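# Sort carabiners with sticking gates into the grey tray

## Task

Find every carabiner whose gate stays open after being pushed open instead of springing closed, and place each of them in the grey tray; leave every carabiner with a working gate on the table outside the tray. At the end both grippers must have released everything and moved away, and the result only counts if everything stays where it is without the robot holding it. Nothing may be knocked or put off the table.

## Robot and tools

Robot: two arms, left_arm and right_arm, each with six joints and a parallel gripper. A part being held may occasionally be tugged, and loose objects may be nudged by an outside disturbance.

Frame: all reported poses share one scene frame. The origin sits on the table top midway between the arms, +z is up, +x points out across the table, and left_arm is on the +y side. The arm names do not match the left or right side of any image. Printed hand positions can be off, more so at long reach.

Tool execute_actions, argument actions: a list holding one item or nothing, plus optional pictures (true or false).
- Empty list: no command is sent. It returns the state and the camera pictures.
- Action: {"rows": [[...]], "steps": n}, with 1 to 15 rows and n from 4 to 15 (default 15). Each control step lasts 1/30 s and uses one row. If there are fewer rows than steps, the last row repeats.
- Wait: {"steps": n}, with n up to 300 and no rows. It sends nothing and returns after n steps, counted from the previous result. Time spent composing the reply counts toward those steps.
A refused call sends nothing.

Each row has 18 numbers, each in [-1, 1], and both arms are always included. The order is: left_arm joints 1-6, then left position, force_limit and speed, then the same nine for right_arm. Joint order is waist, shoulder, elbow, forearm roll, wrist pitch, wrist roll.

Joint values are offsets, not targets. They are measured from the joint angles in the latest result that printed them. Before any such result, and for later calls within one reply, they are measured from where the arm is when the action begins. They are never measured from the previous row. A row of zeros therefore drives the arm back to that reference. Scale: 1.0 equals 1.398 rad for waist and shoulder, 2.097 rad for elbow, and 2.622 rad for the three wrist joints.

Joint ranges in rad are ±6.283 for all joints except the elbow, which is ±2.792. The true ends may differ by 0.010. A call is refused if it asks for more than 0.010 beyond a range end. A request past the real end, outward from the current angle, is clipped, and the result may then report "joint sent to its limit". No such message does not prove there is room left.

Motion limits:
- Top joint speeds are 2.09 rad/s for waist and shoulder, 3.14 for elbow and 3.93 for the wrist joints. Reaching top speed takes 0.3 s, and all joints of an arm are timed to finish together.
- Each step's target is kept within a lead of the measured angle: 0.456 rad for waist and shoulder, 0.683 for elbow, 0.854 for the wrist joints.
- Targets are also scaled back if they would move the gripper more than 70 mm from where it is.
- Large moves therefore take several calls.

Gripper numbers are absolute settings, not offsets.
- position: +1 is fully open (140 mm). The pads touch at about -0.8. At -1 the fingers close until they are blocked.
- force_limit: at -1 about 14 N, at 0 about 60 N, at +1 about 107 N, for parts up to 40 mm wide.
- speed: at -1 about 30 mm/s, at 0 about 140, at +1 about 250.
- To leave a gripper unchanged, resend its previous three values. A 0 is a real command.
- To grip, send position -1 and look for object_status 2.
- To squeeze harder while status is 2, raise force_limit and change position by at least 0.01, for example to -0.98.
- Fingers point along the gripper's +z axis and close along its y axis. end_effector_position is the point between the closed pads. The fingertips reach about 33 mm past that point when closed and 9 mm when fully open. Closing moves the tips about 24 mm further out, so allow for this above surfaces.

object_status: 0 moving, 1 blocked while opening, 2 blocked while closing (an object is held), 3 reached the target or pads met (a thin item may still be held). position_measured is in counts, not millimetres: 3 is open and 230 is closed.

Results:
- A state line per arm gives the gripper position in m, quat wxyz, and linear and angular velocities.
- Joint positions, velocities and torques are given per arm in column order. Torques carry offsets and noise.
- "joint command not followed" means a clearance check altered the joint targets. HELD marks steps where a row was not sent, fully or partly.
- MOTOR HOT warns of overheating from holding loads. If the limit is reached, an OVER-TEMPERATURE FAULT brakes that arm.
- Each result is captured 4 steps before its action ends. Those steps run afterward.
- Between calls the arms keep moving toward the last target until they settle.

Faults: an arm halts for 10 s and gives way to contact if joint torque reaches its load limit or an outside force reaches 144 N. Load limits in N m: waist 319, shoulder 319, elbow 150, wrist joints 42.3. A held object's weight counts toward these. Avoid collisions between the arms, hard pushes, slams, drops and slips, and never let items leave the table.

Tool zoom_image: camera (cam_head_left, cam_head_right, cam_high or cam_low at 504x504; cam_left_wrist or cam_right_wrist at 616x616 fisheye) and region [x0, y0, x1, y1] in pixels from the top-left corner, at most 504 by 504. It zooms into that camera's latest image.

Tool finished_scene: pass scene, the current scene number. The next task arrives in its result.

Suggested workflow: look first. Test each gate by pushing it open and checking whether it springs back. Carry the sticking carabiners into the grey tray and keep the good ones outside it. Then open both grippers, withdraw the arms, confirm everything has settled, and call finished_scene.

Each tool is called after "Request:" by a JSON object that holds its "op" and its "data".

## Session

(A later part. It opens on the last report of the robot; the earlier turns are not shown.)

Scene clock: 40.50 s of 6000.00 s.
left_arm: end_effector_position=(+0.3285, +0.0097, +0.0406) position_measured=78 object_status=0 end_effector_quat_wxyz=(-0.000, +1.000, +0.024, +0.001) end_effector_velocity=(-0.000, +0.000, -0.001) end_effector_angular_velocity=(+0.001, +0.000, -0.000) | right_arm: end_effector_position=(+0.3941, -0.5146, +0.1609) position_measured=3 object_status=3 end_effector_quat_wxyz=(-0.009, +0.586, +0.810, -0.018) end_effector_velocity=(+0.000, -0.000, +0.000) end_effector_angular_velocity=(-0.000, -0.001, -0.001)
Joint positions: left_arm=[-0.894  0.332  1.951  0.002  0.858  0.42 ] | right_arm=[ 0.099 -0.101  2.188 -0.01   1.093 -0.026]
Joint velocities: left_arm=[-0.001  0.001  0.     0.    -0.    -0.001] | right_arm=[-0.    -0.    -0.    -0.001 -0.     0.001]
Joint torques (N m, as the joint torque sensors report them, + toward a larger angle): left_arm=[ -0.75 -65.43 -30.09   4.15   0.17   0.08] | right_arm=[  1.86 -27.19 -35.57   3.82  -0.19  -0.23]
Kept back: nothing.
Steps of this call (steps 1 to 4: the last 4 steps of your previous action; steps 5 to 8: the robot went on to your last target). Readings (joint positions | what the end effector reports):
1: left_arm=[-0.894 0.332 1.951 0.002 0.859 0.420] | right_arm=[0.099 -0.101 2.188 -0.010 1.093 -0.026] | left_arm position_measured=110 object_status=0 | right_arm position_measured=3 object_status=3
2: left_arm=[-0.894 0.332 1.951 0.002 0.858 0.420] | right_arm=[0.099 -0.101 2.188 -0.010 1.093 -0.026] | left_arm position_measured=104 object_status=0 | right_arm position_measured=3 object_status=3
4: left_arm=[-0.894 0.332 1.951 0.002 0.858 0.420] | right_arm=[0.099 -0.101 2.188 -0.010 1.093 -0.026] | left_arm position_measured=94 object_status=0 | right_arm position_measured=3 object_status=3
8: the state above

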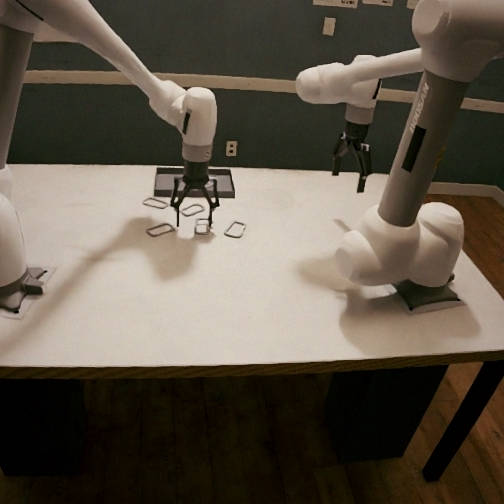

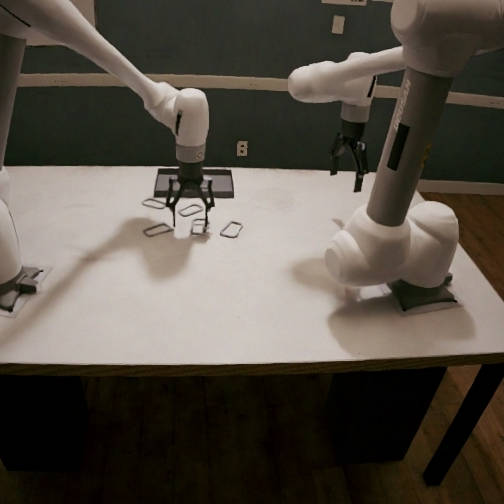

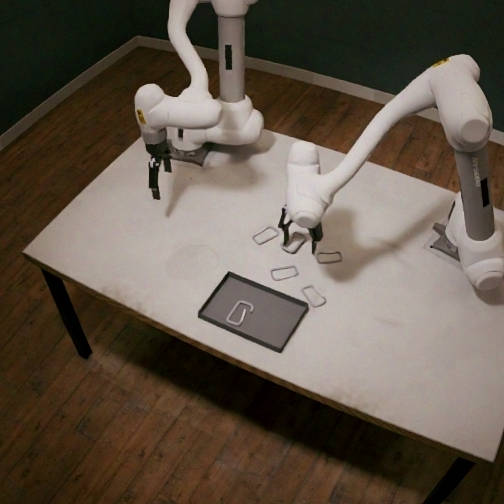

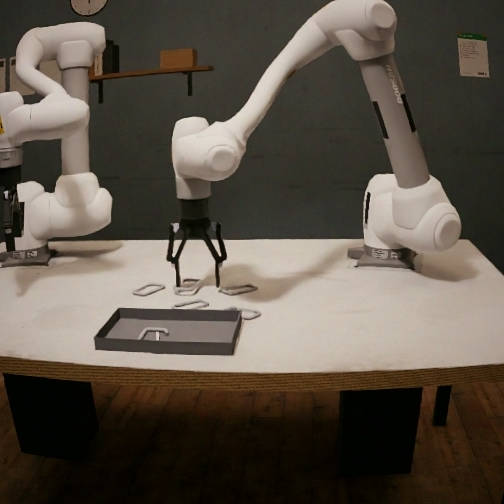

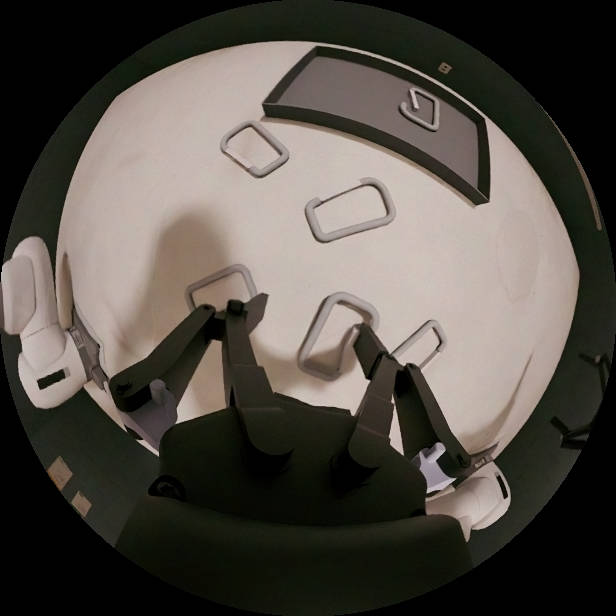

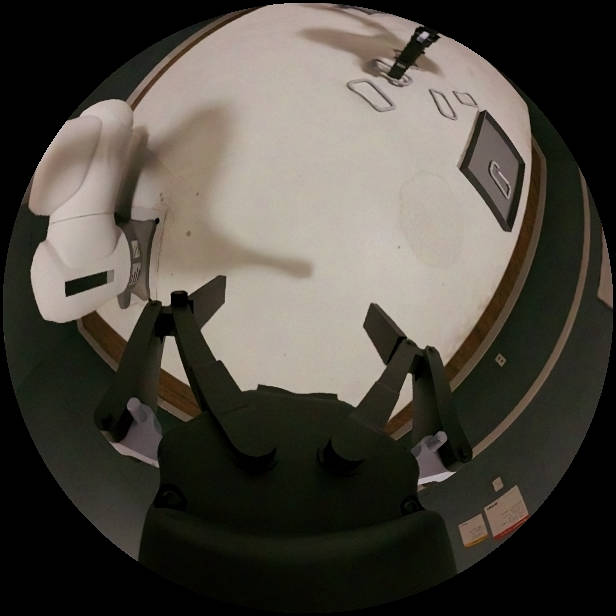

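Request:
{"op": "execute_actions", "data": {"actions": [{"rows":[[-0.025,-0.0104,0.0101,0,-0.0025,-0.0135,0.35,-0.3,-0.4,0,0,0,0,0,0,1,0,0]],"steps":14}], "pictures": true}}

Request:
{"op": "zoom_image", "data": {"camera": "cam_left_wrist", "region": [220,220,440,420]}}

Scene clock: 41.07 s of 6000.00 s.
left_arm: end_effector_position=(+0.3051, +0.0091, +0.0406) position_measured=85 object_status=0 end_effector_quat_wxyz=(-0.000, +1.000, +0.024, +0.001) end_effector_velocity=(-0.005, +0.000, +0.000) end_effector_angular_velocity=(-0.001, -0.000, +0.000) | right_arm: end_effector_position=(+0.3941, -0.5146, +0.1609) position_measured=3 object_status=3 end_effector_quat_wxyz=(-0.009, +0.586, +0.810, -0.018) end_effector_velocity=(+0.000, +0.000, +0.000) end_effector_angular_velocity=(+0.000, -0.000, +0.001)
Joint positions: left_arm=[-0.928  0.318  1.972  0.002  0.851  0.385] | right_arm=[ 0.099 -0.101  2.188 -0.01   1.093 -0.026]
Joint velocities: left_arm=[-0.007 -0.004  0.005  0.    -0.002 -0.008] | right_arm=[ 0.001 -0.    -0.    -0.    -0.    -0.   ]
Joint torques (N m, as the joint torque sensors report them, + toward a larger angle): left_arm=[ -1.97 -62.24 -31.05   4.04  -0.13   0.45] | right_arm=[  3.73 -26.4  -34.49   3.89  -0.07  -0.36]
Steps of this call (steps 1 to 7: the robot went on to your last target; steps 8 to 17: the first 10 steps of this action). Readings (joint positions | what the end effector reports):
8: left_arm=[-0.894 0.332 1.951 0.002 0.858 0.420] | right_arm=[0.099 -0.101 2.188 -0.010 1.093 -0.026] | left_arm position_measured=78 object_status=0 | right_arm position_measured=3 object_status=3
9: left_arm=[-0.897 0.331 1.953 0.002 0.857 0.417] | right_arm=[0.099 -0.101 2.188 -0.010 1.093 -0.026] | left_arm position_measured=80 object_status=0 | right_arm position_measured=3 object_status=3
11: left_arm=[-0.915 0.324 1.964 0.002 0.854 0.398] | right_arm=[0.099 -0.101 2.188 -0.010 1.093 -0.026] | left_arm position_measured=85 object_status=0 | right_arm position_measured=3 object_status=3
15: left_arm=[-0.927 0.319 1.971 0.002 0.852 0.386] | right_arm=[0.099 -0.101 2.188 -0.010 1.093 -0.026] | left_arm position_measured=85 object_status=0 | right_arm position_measured=3 object_status=3
17: the state above

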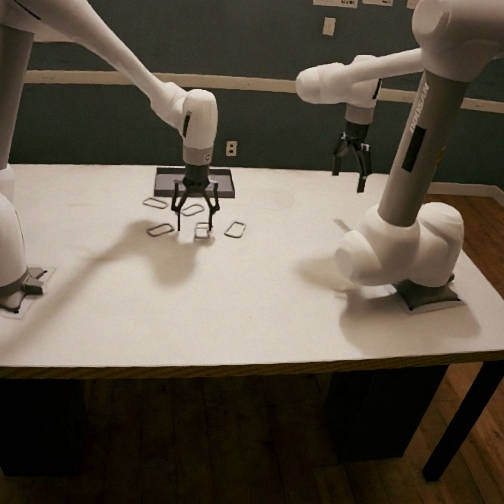

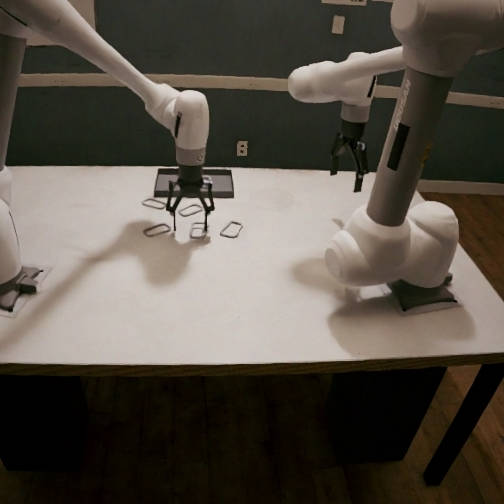

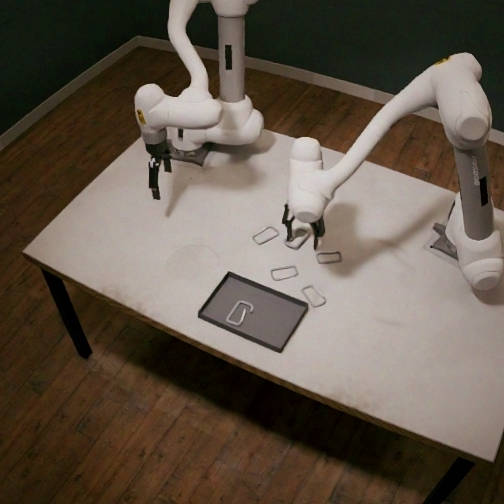

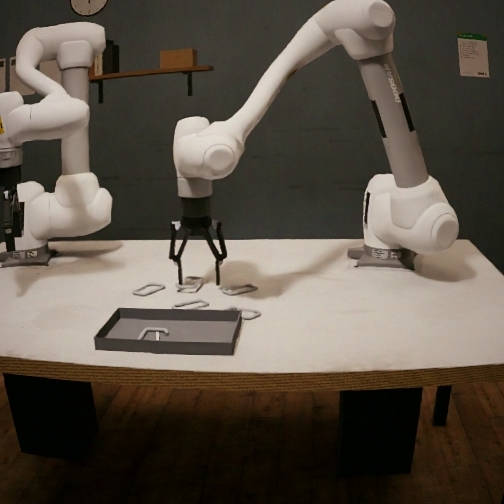

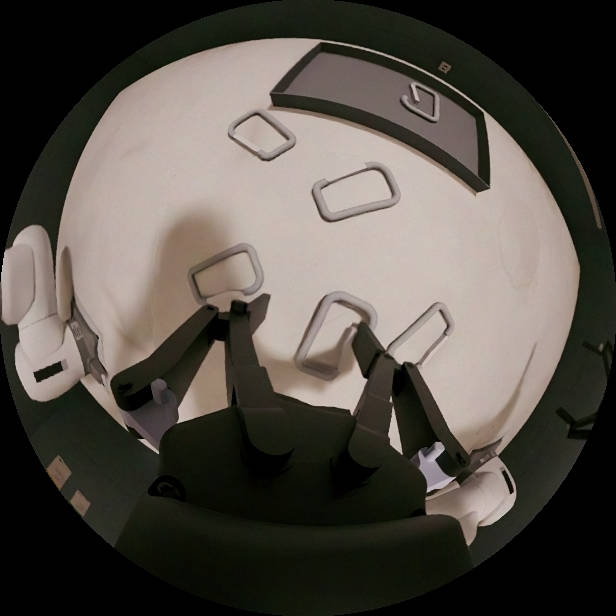

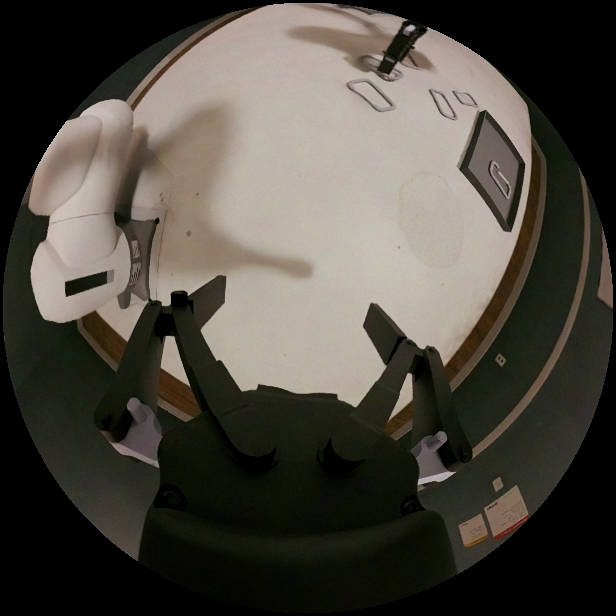

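Region (220, 220, 440, 420) of cam_left_wrist's 616x616 image, scaled by 2.291, with more detail than that image has; it fills the top 458 rows of this view, and the rest is white.

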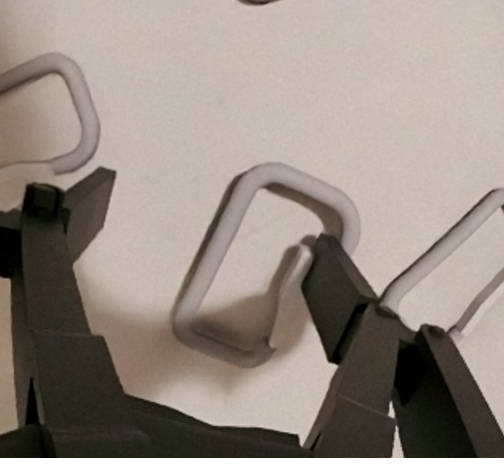

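Request:
{"op": "execute_actions", "data": {"actions": [{"rows":[[0,0,0,0,0,0,-0.45,-0.3,0.3,0,0,0,0,0,0,1,0,0]],"steps":15}], "pictures": true}}

Request:
{"op": "zoom_image", "data": {"camera": "cam_left_wrist", "region": [220,220,440,420]}}

Scene clock: 41.83 s of 6000.00 s.
left_arm: end_effector_position=(+0.3051, +0.0091, +0.0407) position_measured=172 object_status=0 end_effector_quat_wxyz=(-0.000, +1.000, +0.024, +0.001) end_effector_velocity=(+0.002, +0.001, -0.000) end_effector_angular_velocity=(+0.001, -0.000, +0.001) | right_arm: end_effector_position=(+0.3941, -0.5146, +0.1609) position_measured=3 object_status=3 end_effector_quat_wxyz=(-0.009, +0.586, +0.810, -0.018) end_effector_velocity=(-0.000, +0.000, +0.000) end_effector_angular_velocity=(+0.000, -0.001, +0.001)
Joint positions: left_arm=[-0.928  0.318  1.972  0.002  0.851  0.385] | right_arm=[ 0.099 -0.101  2.188 -0.01   1.093 -0.026]
Joint velocities: left_arm=[ 0.003  0.001 -0.     0.    -0.     0.002] | right_arm=[ 0.    -0.001  0.    -0.    -0.    -0.   ]
Joint torques (N m, as the joint torque sensors report them, + toward a larger angle): left_arm=[  0.2  -60.15 -29.73   4.08  -0.18   0.2 ] | right_arm=[  4.4  -25.99 -34.64   3.84  -0.16  -0.23]
Steps of this call (steps 1 to 4: the last 4 steps of your previous action; steps 5 to 12: the robot went on to your last target; steps 13 to 23: the first 11 steps of this action). Readings (joint positions | what the end effector reports):
13: left_arm=[-0.929 0.318 1.972 0.002 0.851 0.384] | right_arm=[0.099 -0.101 2.188 -0.010 1.093 -0.026] | left_arm position_measured=85 object_status=0 | right_arm position_measured=3 object_status=3
14: left_arm=[-0.929 0.318 1.972 0.002 0.851 0.384] | right_arm=[0.099 -0.101 2.188 -0.010 1.093 -0.026] | left_arm position_measured=88 object_status=0 | right_arm position_measured=3 object_status=3
16: left_arm=[-0.929 0.318 1.972 0.002 0.851 0.384] | right_arm=[0.099 -0.101 2.188 -0.010 1.093 -0.026] | left_arm position_measured=107 object_status=0 | right_arm position_measured=3 object_status=3
20: left_arm=[-0.928 0.318 1.972 0.002 0.851 0.385] | right_arm=[0.099 -0.101 2.188 -0.010 1.093 -0.026] | left_arm position_measured=144 object_status=0 | right_arm position_measured=3 object_status=3
23: the state above

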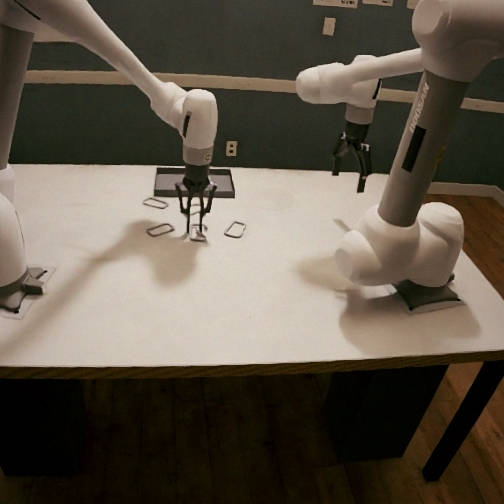

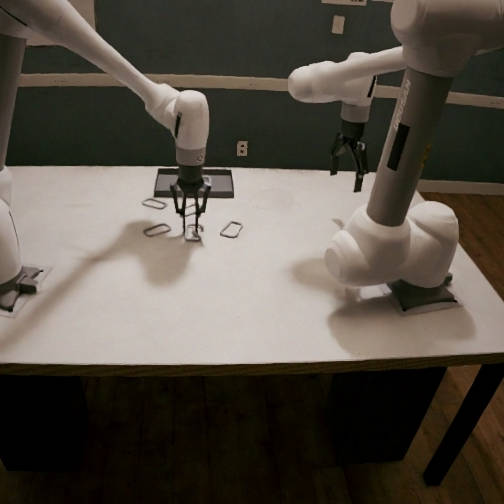

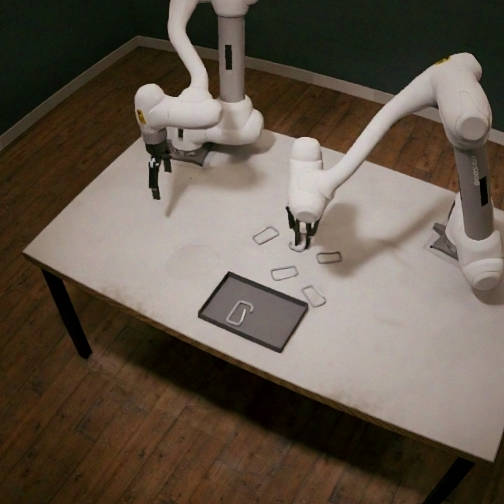

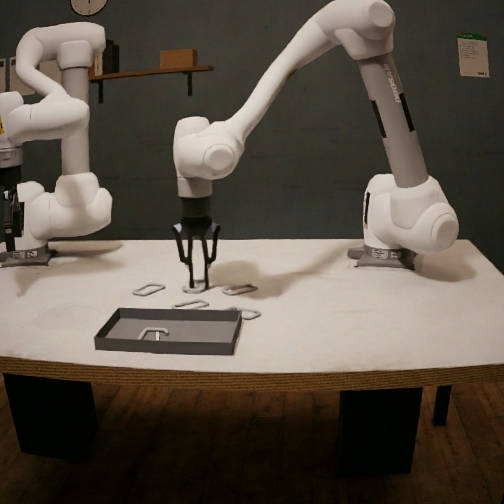

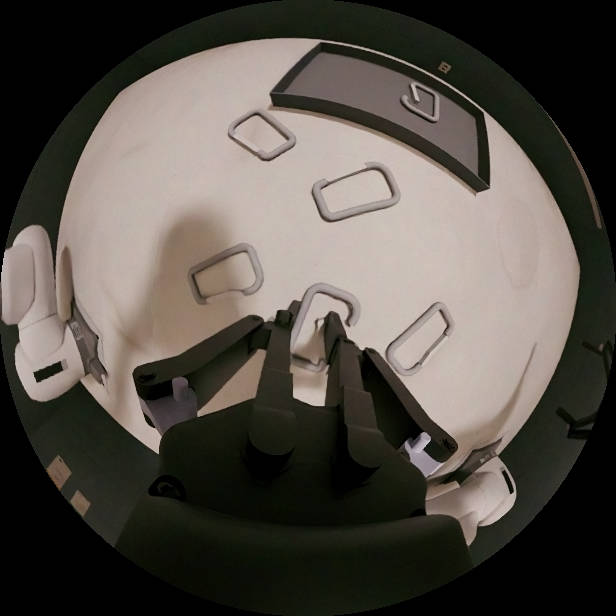

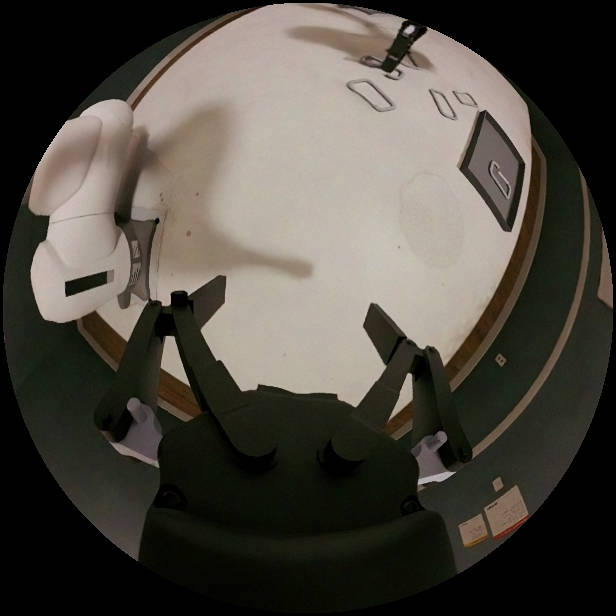

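Region (220, 220, 440, 420) of cam_left_wrist's 616x616 image, scaled by 2.291, with more detail than that image has; it fills the top 458 rows of this view, and the rest is white.

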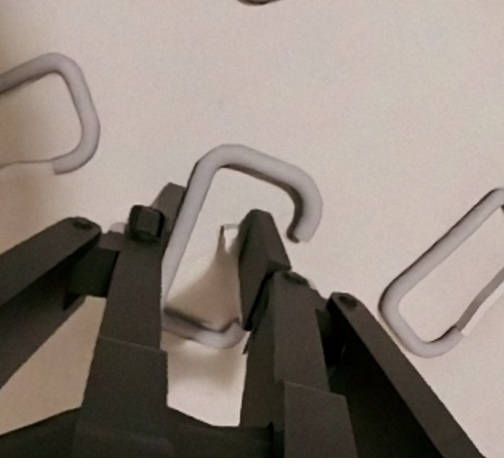

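Request:
{"op": "execute_actions", "data": {"actions": [{"rows":[[0,-0.014,-0.006,0,0.0123,0,-0.35,-0.3,0.3,0,0,0,0,0,0,1,0,0]],"steps":12}], "pictures": true}}

Request:
{"op": "zoom_image", "data": {"camera": "cam_left_wrist", "region": [220,220,440,420]}}

Request:
{"op": "zoom_image", "data": {"camera": "cam_low", "region": [130,230,280,320]}}

Scene clock: 42.27 s of 6000.00 s.
left_arm: end_effector_position=(+0.3052, +0.0090, +0.0573) position_measured=173 object_status=0 end_effector_quat_wxyz=(-0.000, +1.000, +0.024, +0.001) end_effector_velocity=(-0.000, +0.000, +0.010) end_effector_angular_velocity=(+0.002, +0.001, +0.002) | right_arm: end_effector_position=(+0.3941, -0.5146, +0.1609) position_measured=3 object_status=3 end_effector_quat_wxyz=(-0.009, +0.586, +0.810, -0.018) end_effector_velocity=(+0.000, -0.000, -0.000) end_effector_angular_velocity=(-0.001, +0.001, +0.000)
Joint positions: left_arm=[-0.928  0.299  1.96   0.002  0.882  0.385] | right_arm=[ 0.099 -0.101  2.188 -0.01   1.093 -0.026]
Joint velocities: left_arm=[-0.    -0.011 -0.007  0.     0.02  -0.002] | right_arm=[-0.     0.001 -0.    -0.001  0.    -0.   ]
Joint torques (N m, as the joint torque sensors report them, + toward a larger angle): left_arm=[ -0.17 -59.92 -31.41   4.21   0.06  -0.01] | right_arm=[  3.49 -26.46 -33.81   4.09  -0.11  -0.26]
Steps of this call (steps 1 to 4: the last 4 steps of your previous action; step 5: the robot went on to your last target; steps 6 to 13: the first 8 steps of this action). Readings (joint positions | what the end effector reports):
6: left_arm=[-0.928 0.318 1.972 0.002 0.851 0.385] | right_arm=[0.099 -0.101 2.188 -0.010 1.093 -0.026] | left_arm position_measured=186 object_status=0 | right_arm position_measured=3 object_status=3
7: left_arm=[-0.928 0.316 1.970 0.002 0.856 0.385] | right_arm=[0.099 -0.101 2.188 -0.010 1.093 -0.026] | left_arm position_measured=183 object_status=0 | right_arm position_measured=3 object_status=3
9: left_arm=[-0.928 0.305 1.963 0.002 0.873 0.385] | right_arm=[0.099 -0.101 2.188 -0.010 1.093 -0.026] | left_arm position_measured=173 object_status=0 | right_arm position_measured=3 object_status=3
13: the state above

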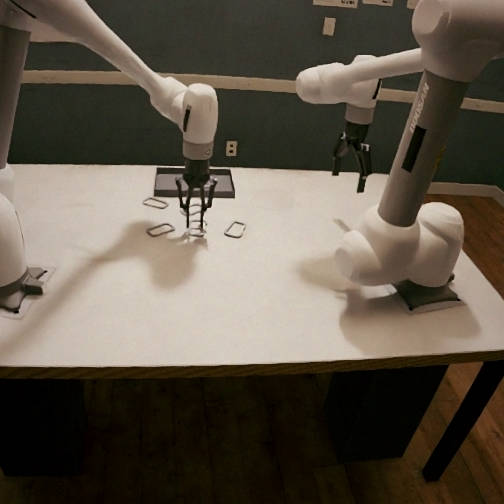

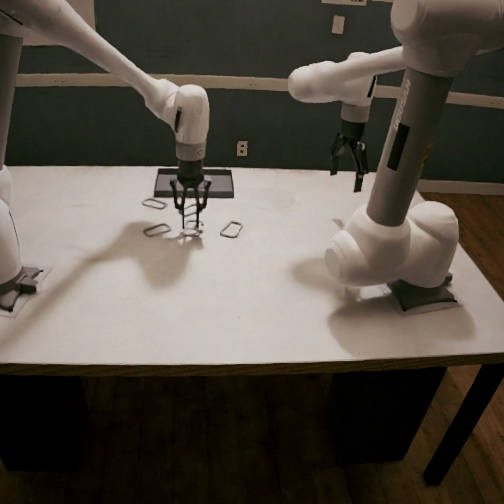

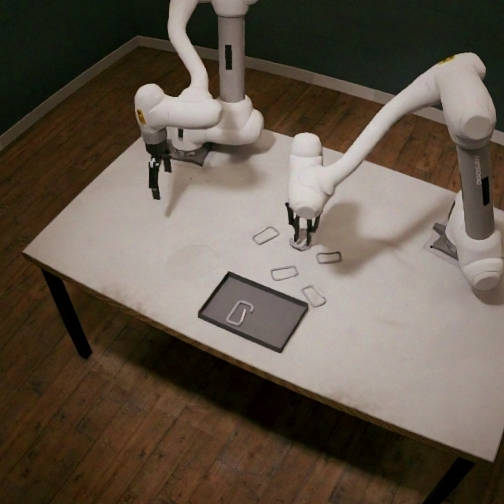

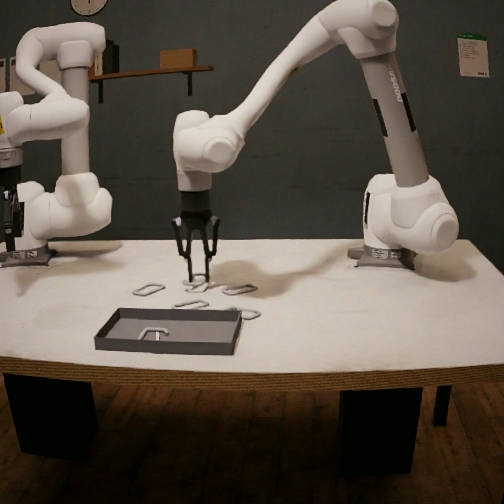

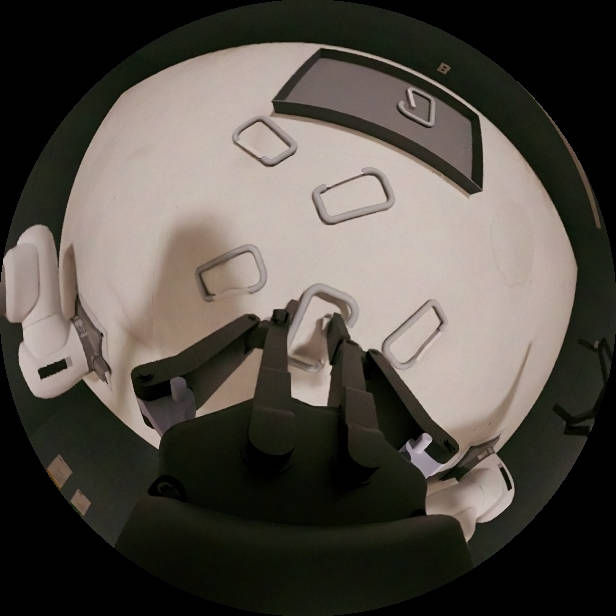

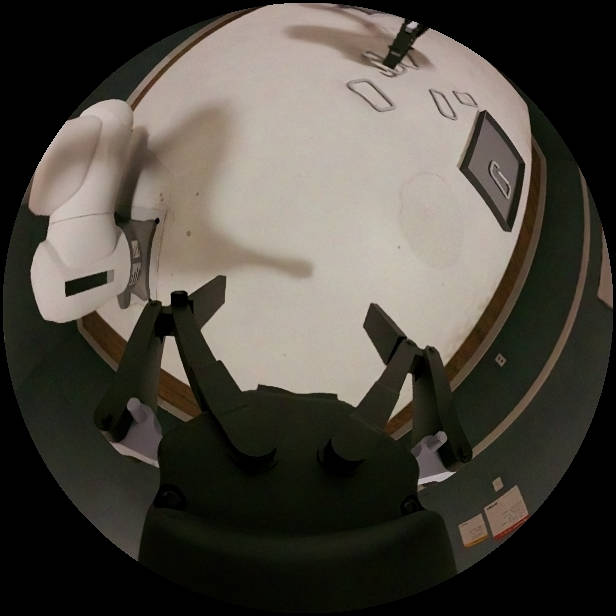

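Region (220, 220, 440, 420) of cam_left_wrist's 616x616 image, scaled by 2.291, with more detail than that image has; it fills the top 458 rows of this view, and the rest is white.

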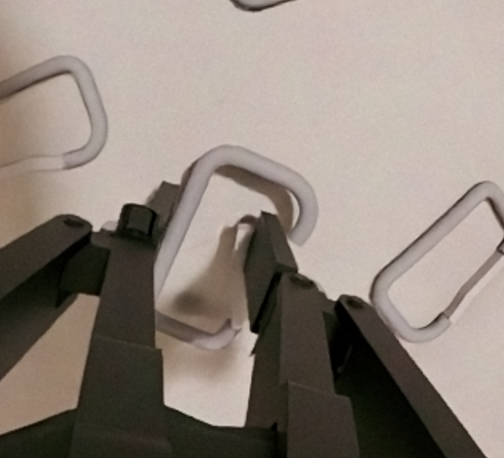

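Region (130, 230, 280, 320) of cam_low's 504x504 image, scaled by 3.360, with more detail than that image has; it fills the top 302 rows of this view, and the rest is white.

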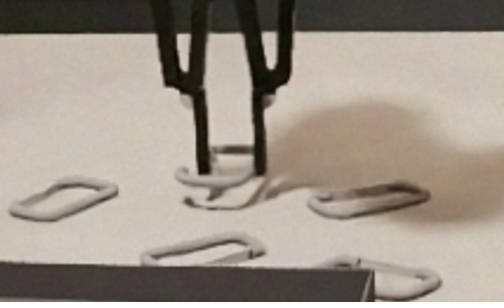

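Request:
{"op": "execute_actions", "data": {"actions": [{"rows":[[0.0966,0.187,-0.194,0,0.0557,0.051,-0.35,-0.3,0.3,0,0,0,0,0,0,1,0,0]],"steps":15}], "pictures": false}}

Request:
{"op": "execute_actions", "data": {"actions": [{"steps":14}], "pictures": true}}

Scene clock: 43.60 s of 6000.00 s.
left_arm: end_effector_position=(+0.4064, -0.0694, +0.0609) position_measured=173 object_status=3 end_effector_quat_wxyz=(-0.000, +1.000, +0.024, +0.001) end_effector_velocity=(+0.350, -0.221, -0.013) end_effector_angular_velocity=(+0.005, +0.003, +0.006) | right_arm: end_effector_position=(+0.3941, -0.5146, +0.1609) position_measured=3 object_status=3 end_effector_quat_wxyz=(-0.009, +0.586, +0.810, -0.018) end_effector_velocity=(-0.001, -0.000, -0.001) end_effector_angular_velocity=(-0.000, +0.001, +0.001)
Joint positions: left_arm=[-0.848  0.455  1.717  0.002  0.97   0.465] | right_arm=[ 0.099 -0.101  2.188 -0.01   1.093 -0.026]
Joint velocities: left_arm=[ 0.267  0.518 -0.795 -0.001  0.283  0.262] | right_arm=[ 0.     0.     0.001 -0.    -0.    -0.001]
Joint torques (N m, as the joint torque sensors report them, + toward a larger angle): left_arm=[  0.99 -80.52 -32.68   4.41   0.1   -0.37] | right_arm=[  1.56 -27.82 -33.89   4.02   0.1   -0.33]
Steps of this call (steps 1 to 4: the last 4 steps of your previous action; steps 5 to 15: the robot went on to your last target; steps 16 to 29: nothing new was sent; steps 30 to 40: the first 11 steps of this action). Readings (joint positions | what the end effector reports):
30: left_arm=[-0.928 0.298 1.959 0.002 0.884 0.385] | right_arm=[0.099 -0.101 2.188 -0.010 1.093 -0.026] | left_arm position_measured=173 object_status=3 | right_arm position_measured=3 object_status=3
31: left_arm=[-0.927 0.302 1.954 0.002 0.886 0.386] | right_arm=[0.099 -0.101 2.188 -0.010 1.093 -0.026] | left_arm position_measured=173 object_status=3 | right_arm position_measured=3 object_status=3
33: left_arm=[-0.912 0.330 1.909 0.002 0.901 0.401] | right_arm=[0.099 -0.101 2.188 -0.010 1.093 -0.026] | left_arm position_measured=173 object_status=3 | right_arm position_measured=3 object_status=3
37: left_arm=[-0.875 0.403 1.797 0.002 0.941 0.438] | right_arm=[0.099 -0.101 2.188 -0.010 1.093 -0.026] | left_arm position_measured=173 object_status=3 | right_arm position_measured=3 object_status=3
40: the state above

Scene clock: 44.07 s of 6000.00 s.
left_arm: end_effector_position=(+0.4799, -0.1100, +0.0563) position_measured=173 object_status=3 end_effector_quat_wxyz=(-0.001, +1.000, +0.025, +0.001) end_effector_velocity=(+0.002, -0.001, -0.001) end_effector_angular_velocity=(+0.000, +0.001, -0.002) | right_arm: end_effector_position=(+0.3941, -0.5146, +0.1609) position_measured=3 object_status=3 end_effector_quat_wxyz=(-0.009, +0.586, +0.810, -0.018) end_effector_velocity=(+0.000, -0.000, -0.000) end_effector_angular_velocity=(-0.001, +0.001, +0.000)
Joint positions: left_arm=[-0.793  0.561  1.553  0.002  1.028  0.519] | right_arm=[ 0.099 -0.101  2.188 -0.01   1.093 -0.026]
Joint velocities: left_arm=[ 0.001  0.003 -0.004 -0.     0.001  0.003] | right_arm=[-0.     0.001  0.    -0.001 -0.     0.   ]
Joint torques (N m, as the joint torque sensors report them, + toward a larger angle): left_arm=[  0.2  -90.62 -33.71   4.53   0.16   0.52] | right_arm=[  3.18 -25.9  -34.42   4.16   0.04  -0.26]
Kept back: nothing.
Steps of this call (steps 1 to 4: the last 4 steps of your previous action; steps 5 to 14: the robot went on to your last target). Readings (joint positions | what the end effector reports):
1: left_arm=[-0.839 0.472 1.690 0.002 0.979 0.473] | right_arm=[0.099 -0.101 2.188 -0.010 1.093 -0.026] | left_arm position_measured=173 object_status=3 | right_arm position_measured=3 object_status=3
2: left_arm=[-0.830 0.490 1.663 0.002 0.989 0.482] | right_arm=[0.099 -0.101 2.188 -0.010 1.093 -0.026] | left_arm position_measured=173 object_status=3 | right_arm position_measured=3 object_status=3
4: left_arm=[-0.812 0.524 1.610 0.002 1.008 0.500] | right_arm=[0.099 -0.101 2.188 -0.010 1.093 -0.026] | left_arm position_measured=173 object_status=3 | right_arm position_measured=3 object_status=3
8: left_arm=[-0.795 0.558 1.558 0.002 1.026 0.517] | right_arm=[0.099 -0.101 2.188 -0.010 1.093 -0.026] | left_arm position_measured=173 object_status=3 | right_arm position_measured=3 object_status=3
14: the state above

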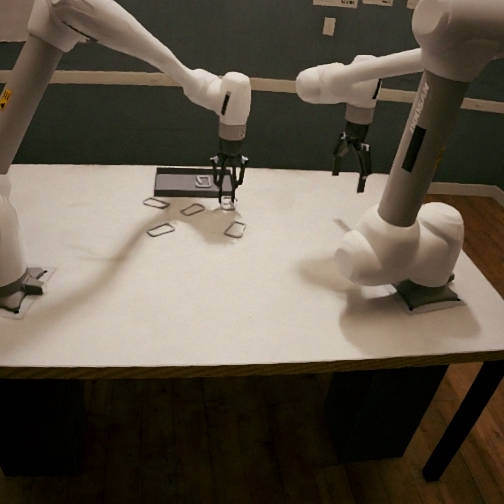

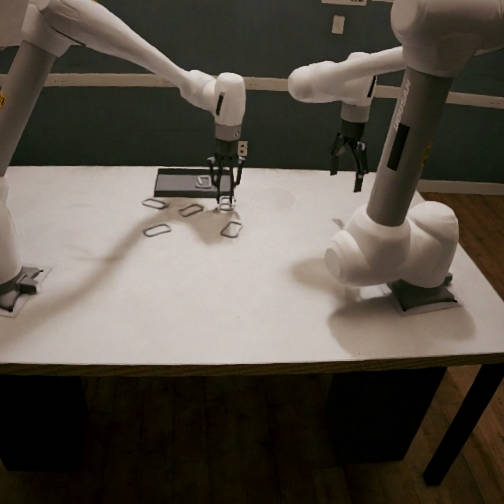

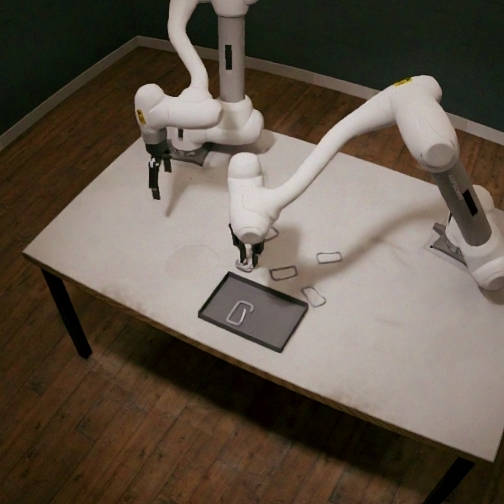

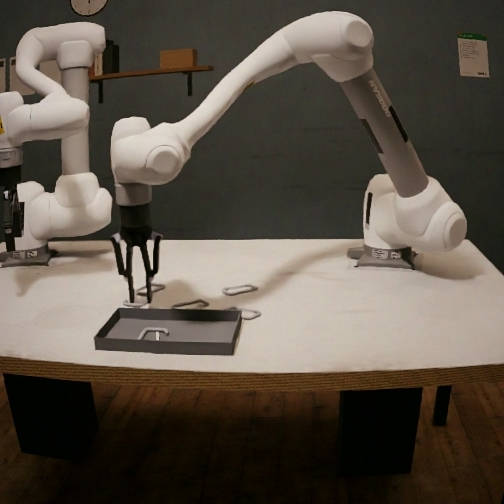

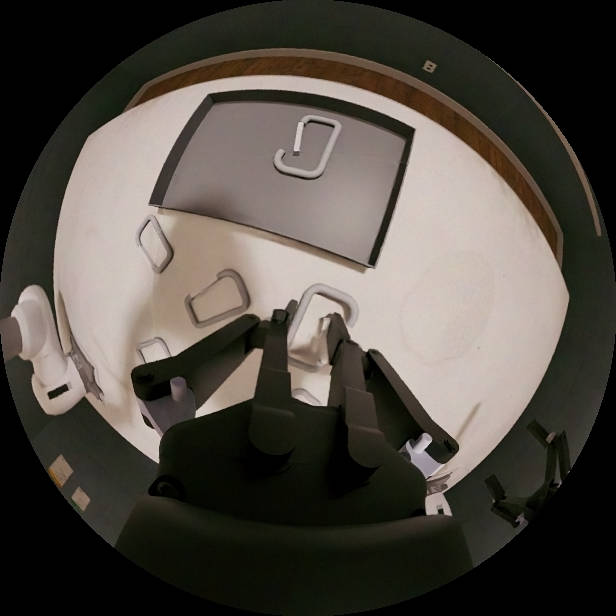

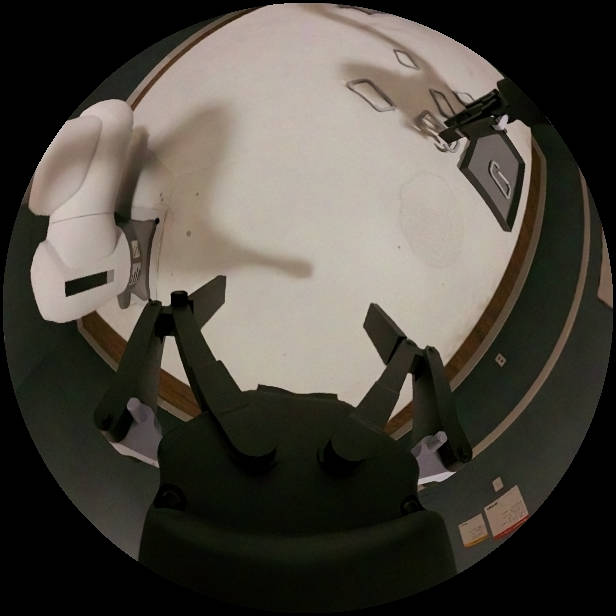

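Request:
{"op": "execute_actions", "data": {"actions": [{"rows":[[0,0.008,0.004,0,-0.0075,0,-0.35,-0.3,0.3,0,0,0,0,0,0,1,0,0],[0,0.008,0.004,0,-0.0075,0,-0.35,-0.3,0.3,0,0,0,0,0,0,1,0,0],[0,0.008,0.004,0,-0.0075,0,-0.35,-0.3,0.3,0,0,0,0,0,0,1,0,0],[0,0.008,0.004,0,-0.0075,0,-0.35,-0.3,0.3,0,0,0,0,0,0,1,0,0],[0,0.008,0.004,0,-0.0075,0,-0.35,-0.3,0.3,0,0,0,0,0,0,1,0,0],[0.036,0.0374,-0.0293,0,0.0034,0.019,-0.35,-0.3,0.3,0,0,0,0,0,0,1,0,0]],"steps":15}], "pictures": false}}

Request:
{"op": "execute_actions", "data": {"actions": [{"steps":7}], "pictures": true}}

Request:
{"op": "zoom_image", "data": {"camera": "cam_left_wrist", "region": [220,220,440,420]}}

Scene clock: 44.93 s of 6000.00 s.
left_arm: end_effector_position=(+0.5236, -0.1100, +0.0428) position_measured=173 object_status=3 end_effector_quat_wxyz=(-0.000, +1.000, +0.025, +0.001) end_effector_velocity=(+0.135, +0.010, -0.008) end_effector_angular_velocity=(+0.007, +0.004, +0.006) | right_arm: end_effector_position=(+0.3941, -0.5146, +0.1609) position_measured=3 object_status=3 end_effector_quat_wxyz=(-0.009, +0.586, +0.810, -0.018) end_effector_velocity=(+0.000, +0.000, -0.000) end_effector_angular_velocity=(+0.000, +0.001, +0.001)
Joint positions: left_arm=[-0.749  0.607  1.501  0.002  1.033  0.562] | right_arm=[ 0.099 -0.101  2.188 -0.01   1.093 -0.026]
Joint velocities: left_arm=[ 0.139  0.114 -0.182  0.001  0.076  0.133] | right_arm=[-0.     0.001 -0.     0.001 -0.    -0.001]
Joint torques (N m, as the joint torque sensors report them, + toward a larger angle): left_arm=[ -23.07 -106.47  -30.04    4.14    1.34    0.06] | right_arm=[  2.06 -26.38 -34.77   4.06  -0.02  -0.08]
Steps of this call (steps 1 to 15: the robot went on to your last target; steps 16 to 26: the first 11 steps of this action). Readings (joint positions | what the end effector reports):
16: left_arm=[-0.793 0.561 1.553 0.002 1.028 0.519] | right_arm=[0.099 -0.101 2.188 -0.010 1.093 -0.026] | left_arm position_measured=173 object_status=3 | right_arm position_measured=3 object_status=3
17: left_arm=[-0.793 0.563 1.554 0.002 1.025 0.519] | right_arm=[0.099 -0.101 2.188 -0.010 1.093 -0.026] | left_arm position_measured=173 object_status=3 | right_arm position_measured=3 object_status=3
19: left_arm=[-0.793 0.569 1.559 0.002 1.015 0.519] | right_arm=[0.099 -0.101 2.188 -0.010 1.093 -0.026] | left_arm position_measured=173 object_status=3 | right_arm position_measured=3 object_status=3
23: left_arm=[-0.780 0.583 1.542 0.002 1.017 0.533] | right_arm=[0.099 -0.101 2.188 -0.010 1.093 -0.026] | left_arm position_measured=173 object_status=3 | right_arm position_measured=3 object_status=3
26: the state above

Scene clock: 45.17 s of 6000.00 s.
left_arm: end_effector_position=(+0.5296, -0.1100, +0.0427) position_measured=173 object_status=3 end_effector_quat_wxyz=(-0.000, +1.000, +0.025, +0.001) end_effector_velocity=(+0.002, -0.000, -0.000) end_effector_angular_velocity=(-0.000, +0.001, -0.001) | right_arm: end_effector_position=(+0.3941, -0.5146, +0.1609) position_measured=3 object_status=3 end_effector_quat_wxyz=(-0.009, +0.586, +0.810, -0.018) end_effector_velocity=(+0.000, -0.000, +0.000) end_effector_angular_velocity=(+0.000, -0.001, +0.001)
Joint positions: left_arm=[-0.743  0.613  1.492  0.002  1.037  0.568] | right_arm=[ 0.099 -0.101  2.188 -0.01   1.093 -0.026]
Joint velocities: left_arm=[ 0.002  0.002 -0.004 -0.001  0.002  0.003] | right_arm=[-0.    -0.    -0.001 -0.    -0.    -0.001]
Joint torques (N m, as the joint torque sensors report them, + toward a larger angle): left_arm=[  0.15 -92.77 -35.13   4.6    0.21   0.18] | right_arm=[  2.36 -25.45 -34.36   4.1   -0.23  -0.29]
Kept back: nothing.
Steps of this call (steps 1 to 4: the last 4 steps of your previous action; steps 5 to 7: the robot went on to your last target). Readings (joint positions | what the end effector reports):
1: left_arm=[-0.746 0.610 1.497 0.002 1.035 0.565] | right_arm=[0.099 -0.101 2.188 -0.010 1.093 -0.026] | left_arm position_measured=173 object_status=3 | right_arm position_measured=3 object_status=3
2: left_arm=[-0.745 0.611 1.495 0.002 1.036 0.566] | right_arm=[0.099 -0.101 2.188 -0.010 1.093 -0.026] | left_arm position_measured=173 object_status=3 | right_arm position_measured=3 object_status=3
4: left_arm=[-0.744 0.612 1.493 0.002 1.036 0.568] | right_arm=[0.099 -0.101 2.188 -0.010 1.093 -0.026] | left_arm position_measured=173 object_status=3 | right_arm position_measured=3 object_status=3
7: the state above

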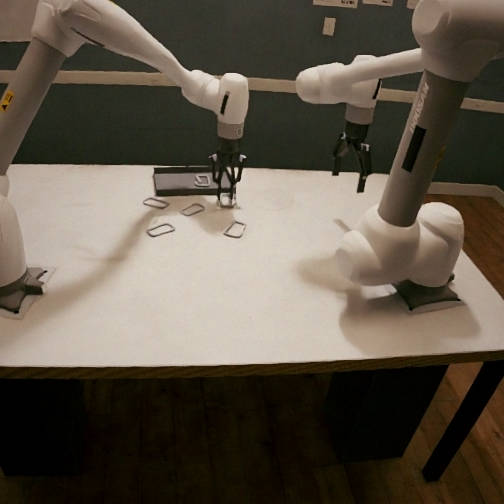

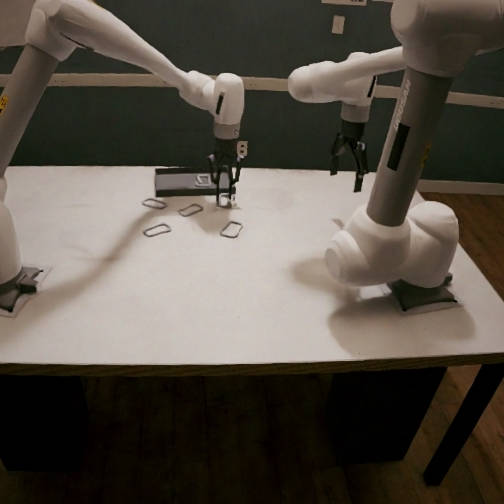

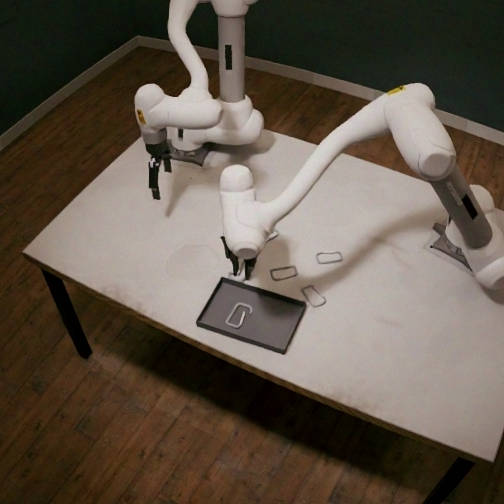

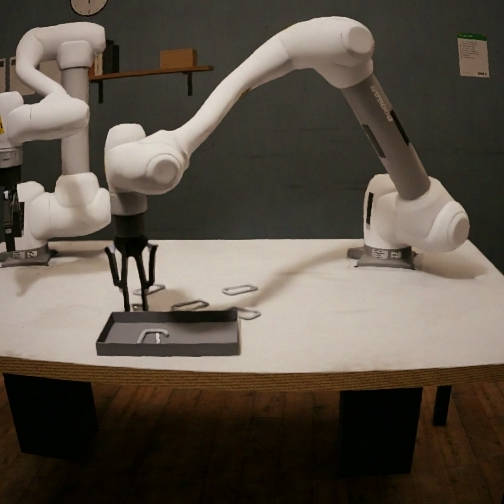

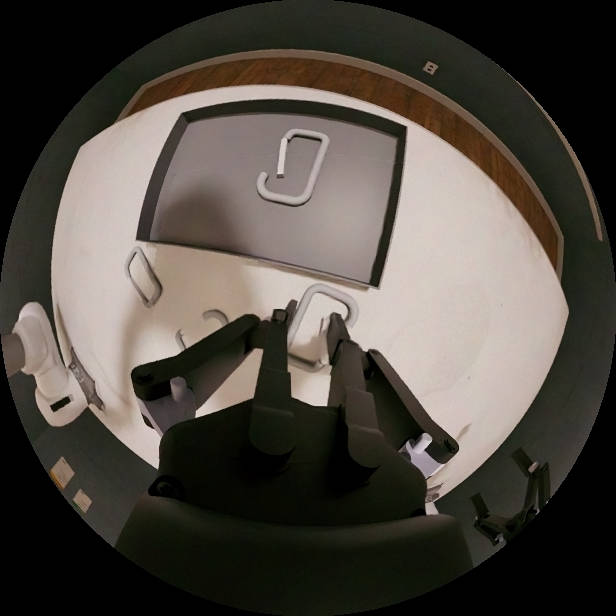

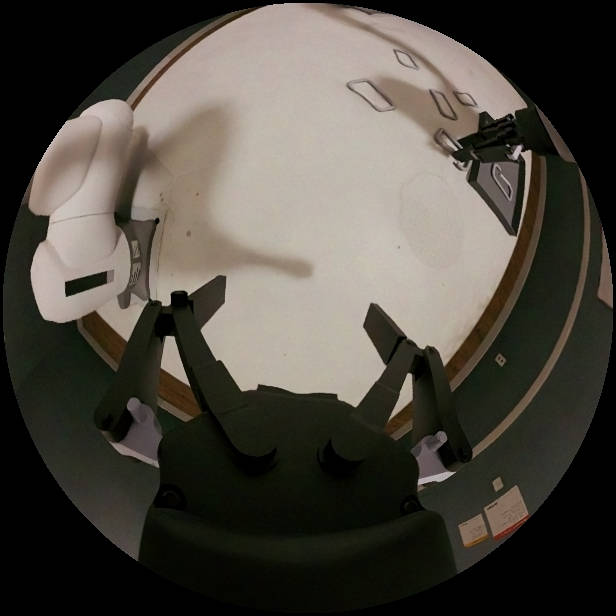

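Region (220, 220, 440, 420) of cam_left_wrist's 616x616 image, scaled by 2.291, with more detail than that image has; it fills the top 458 rows of this view, and the rest is white.

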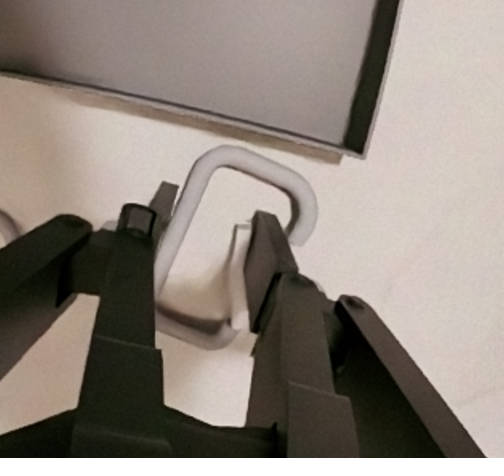

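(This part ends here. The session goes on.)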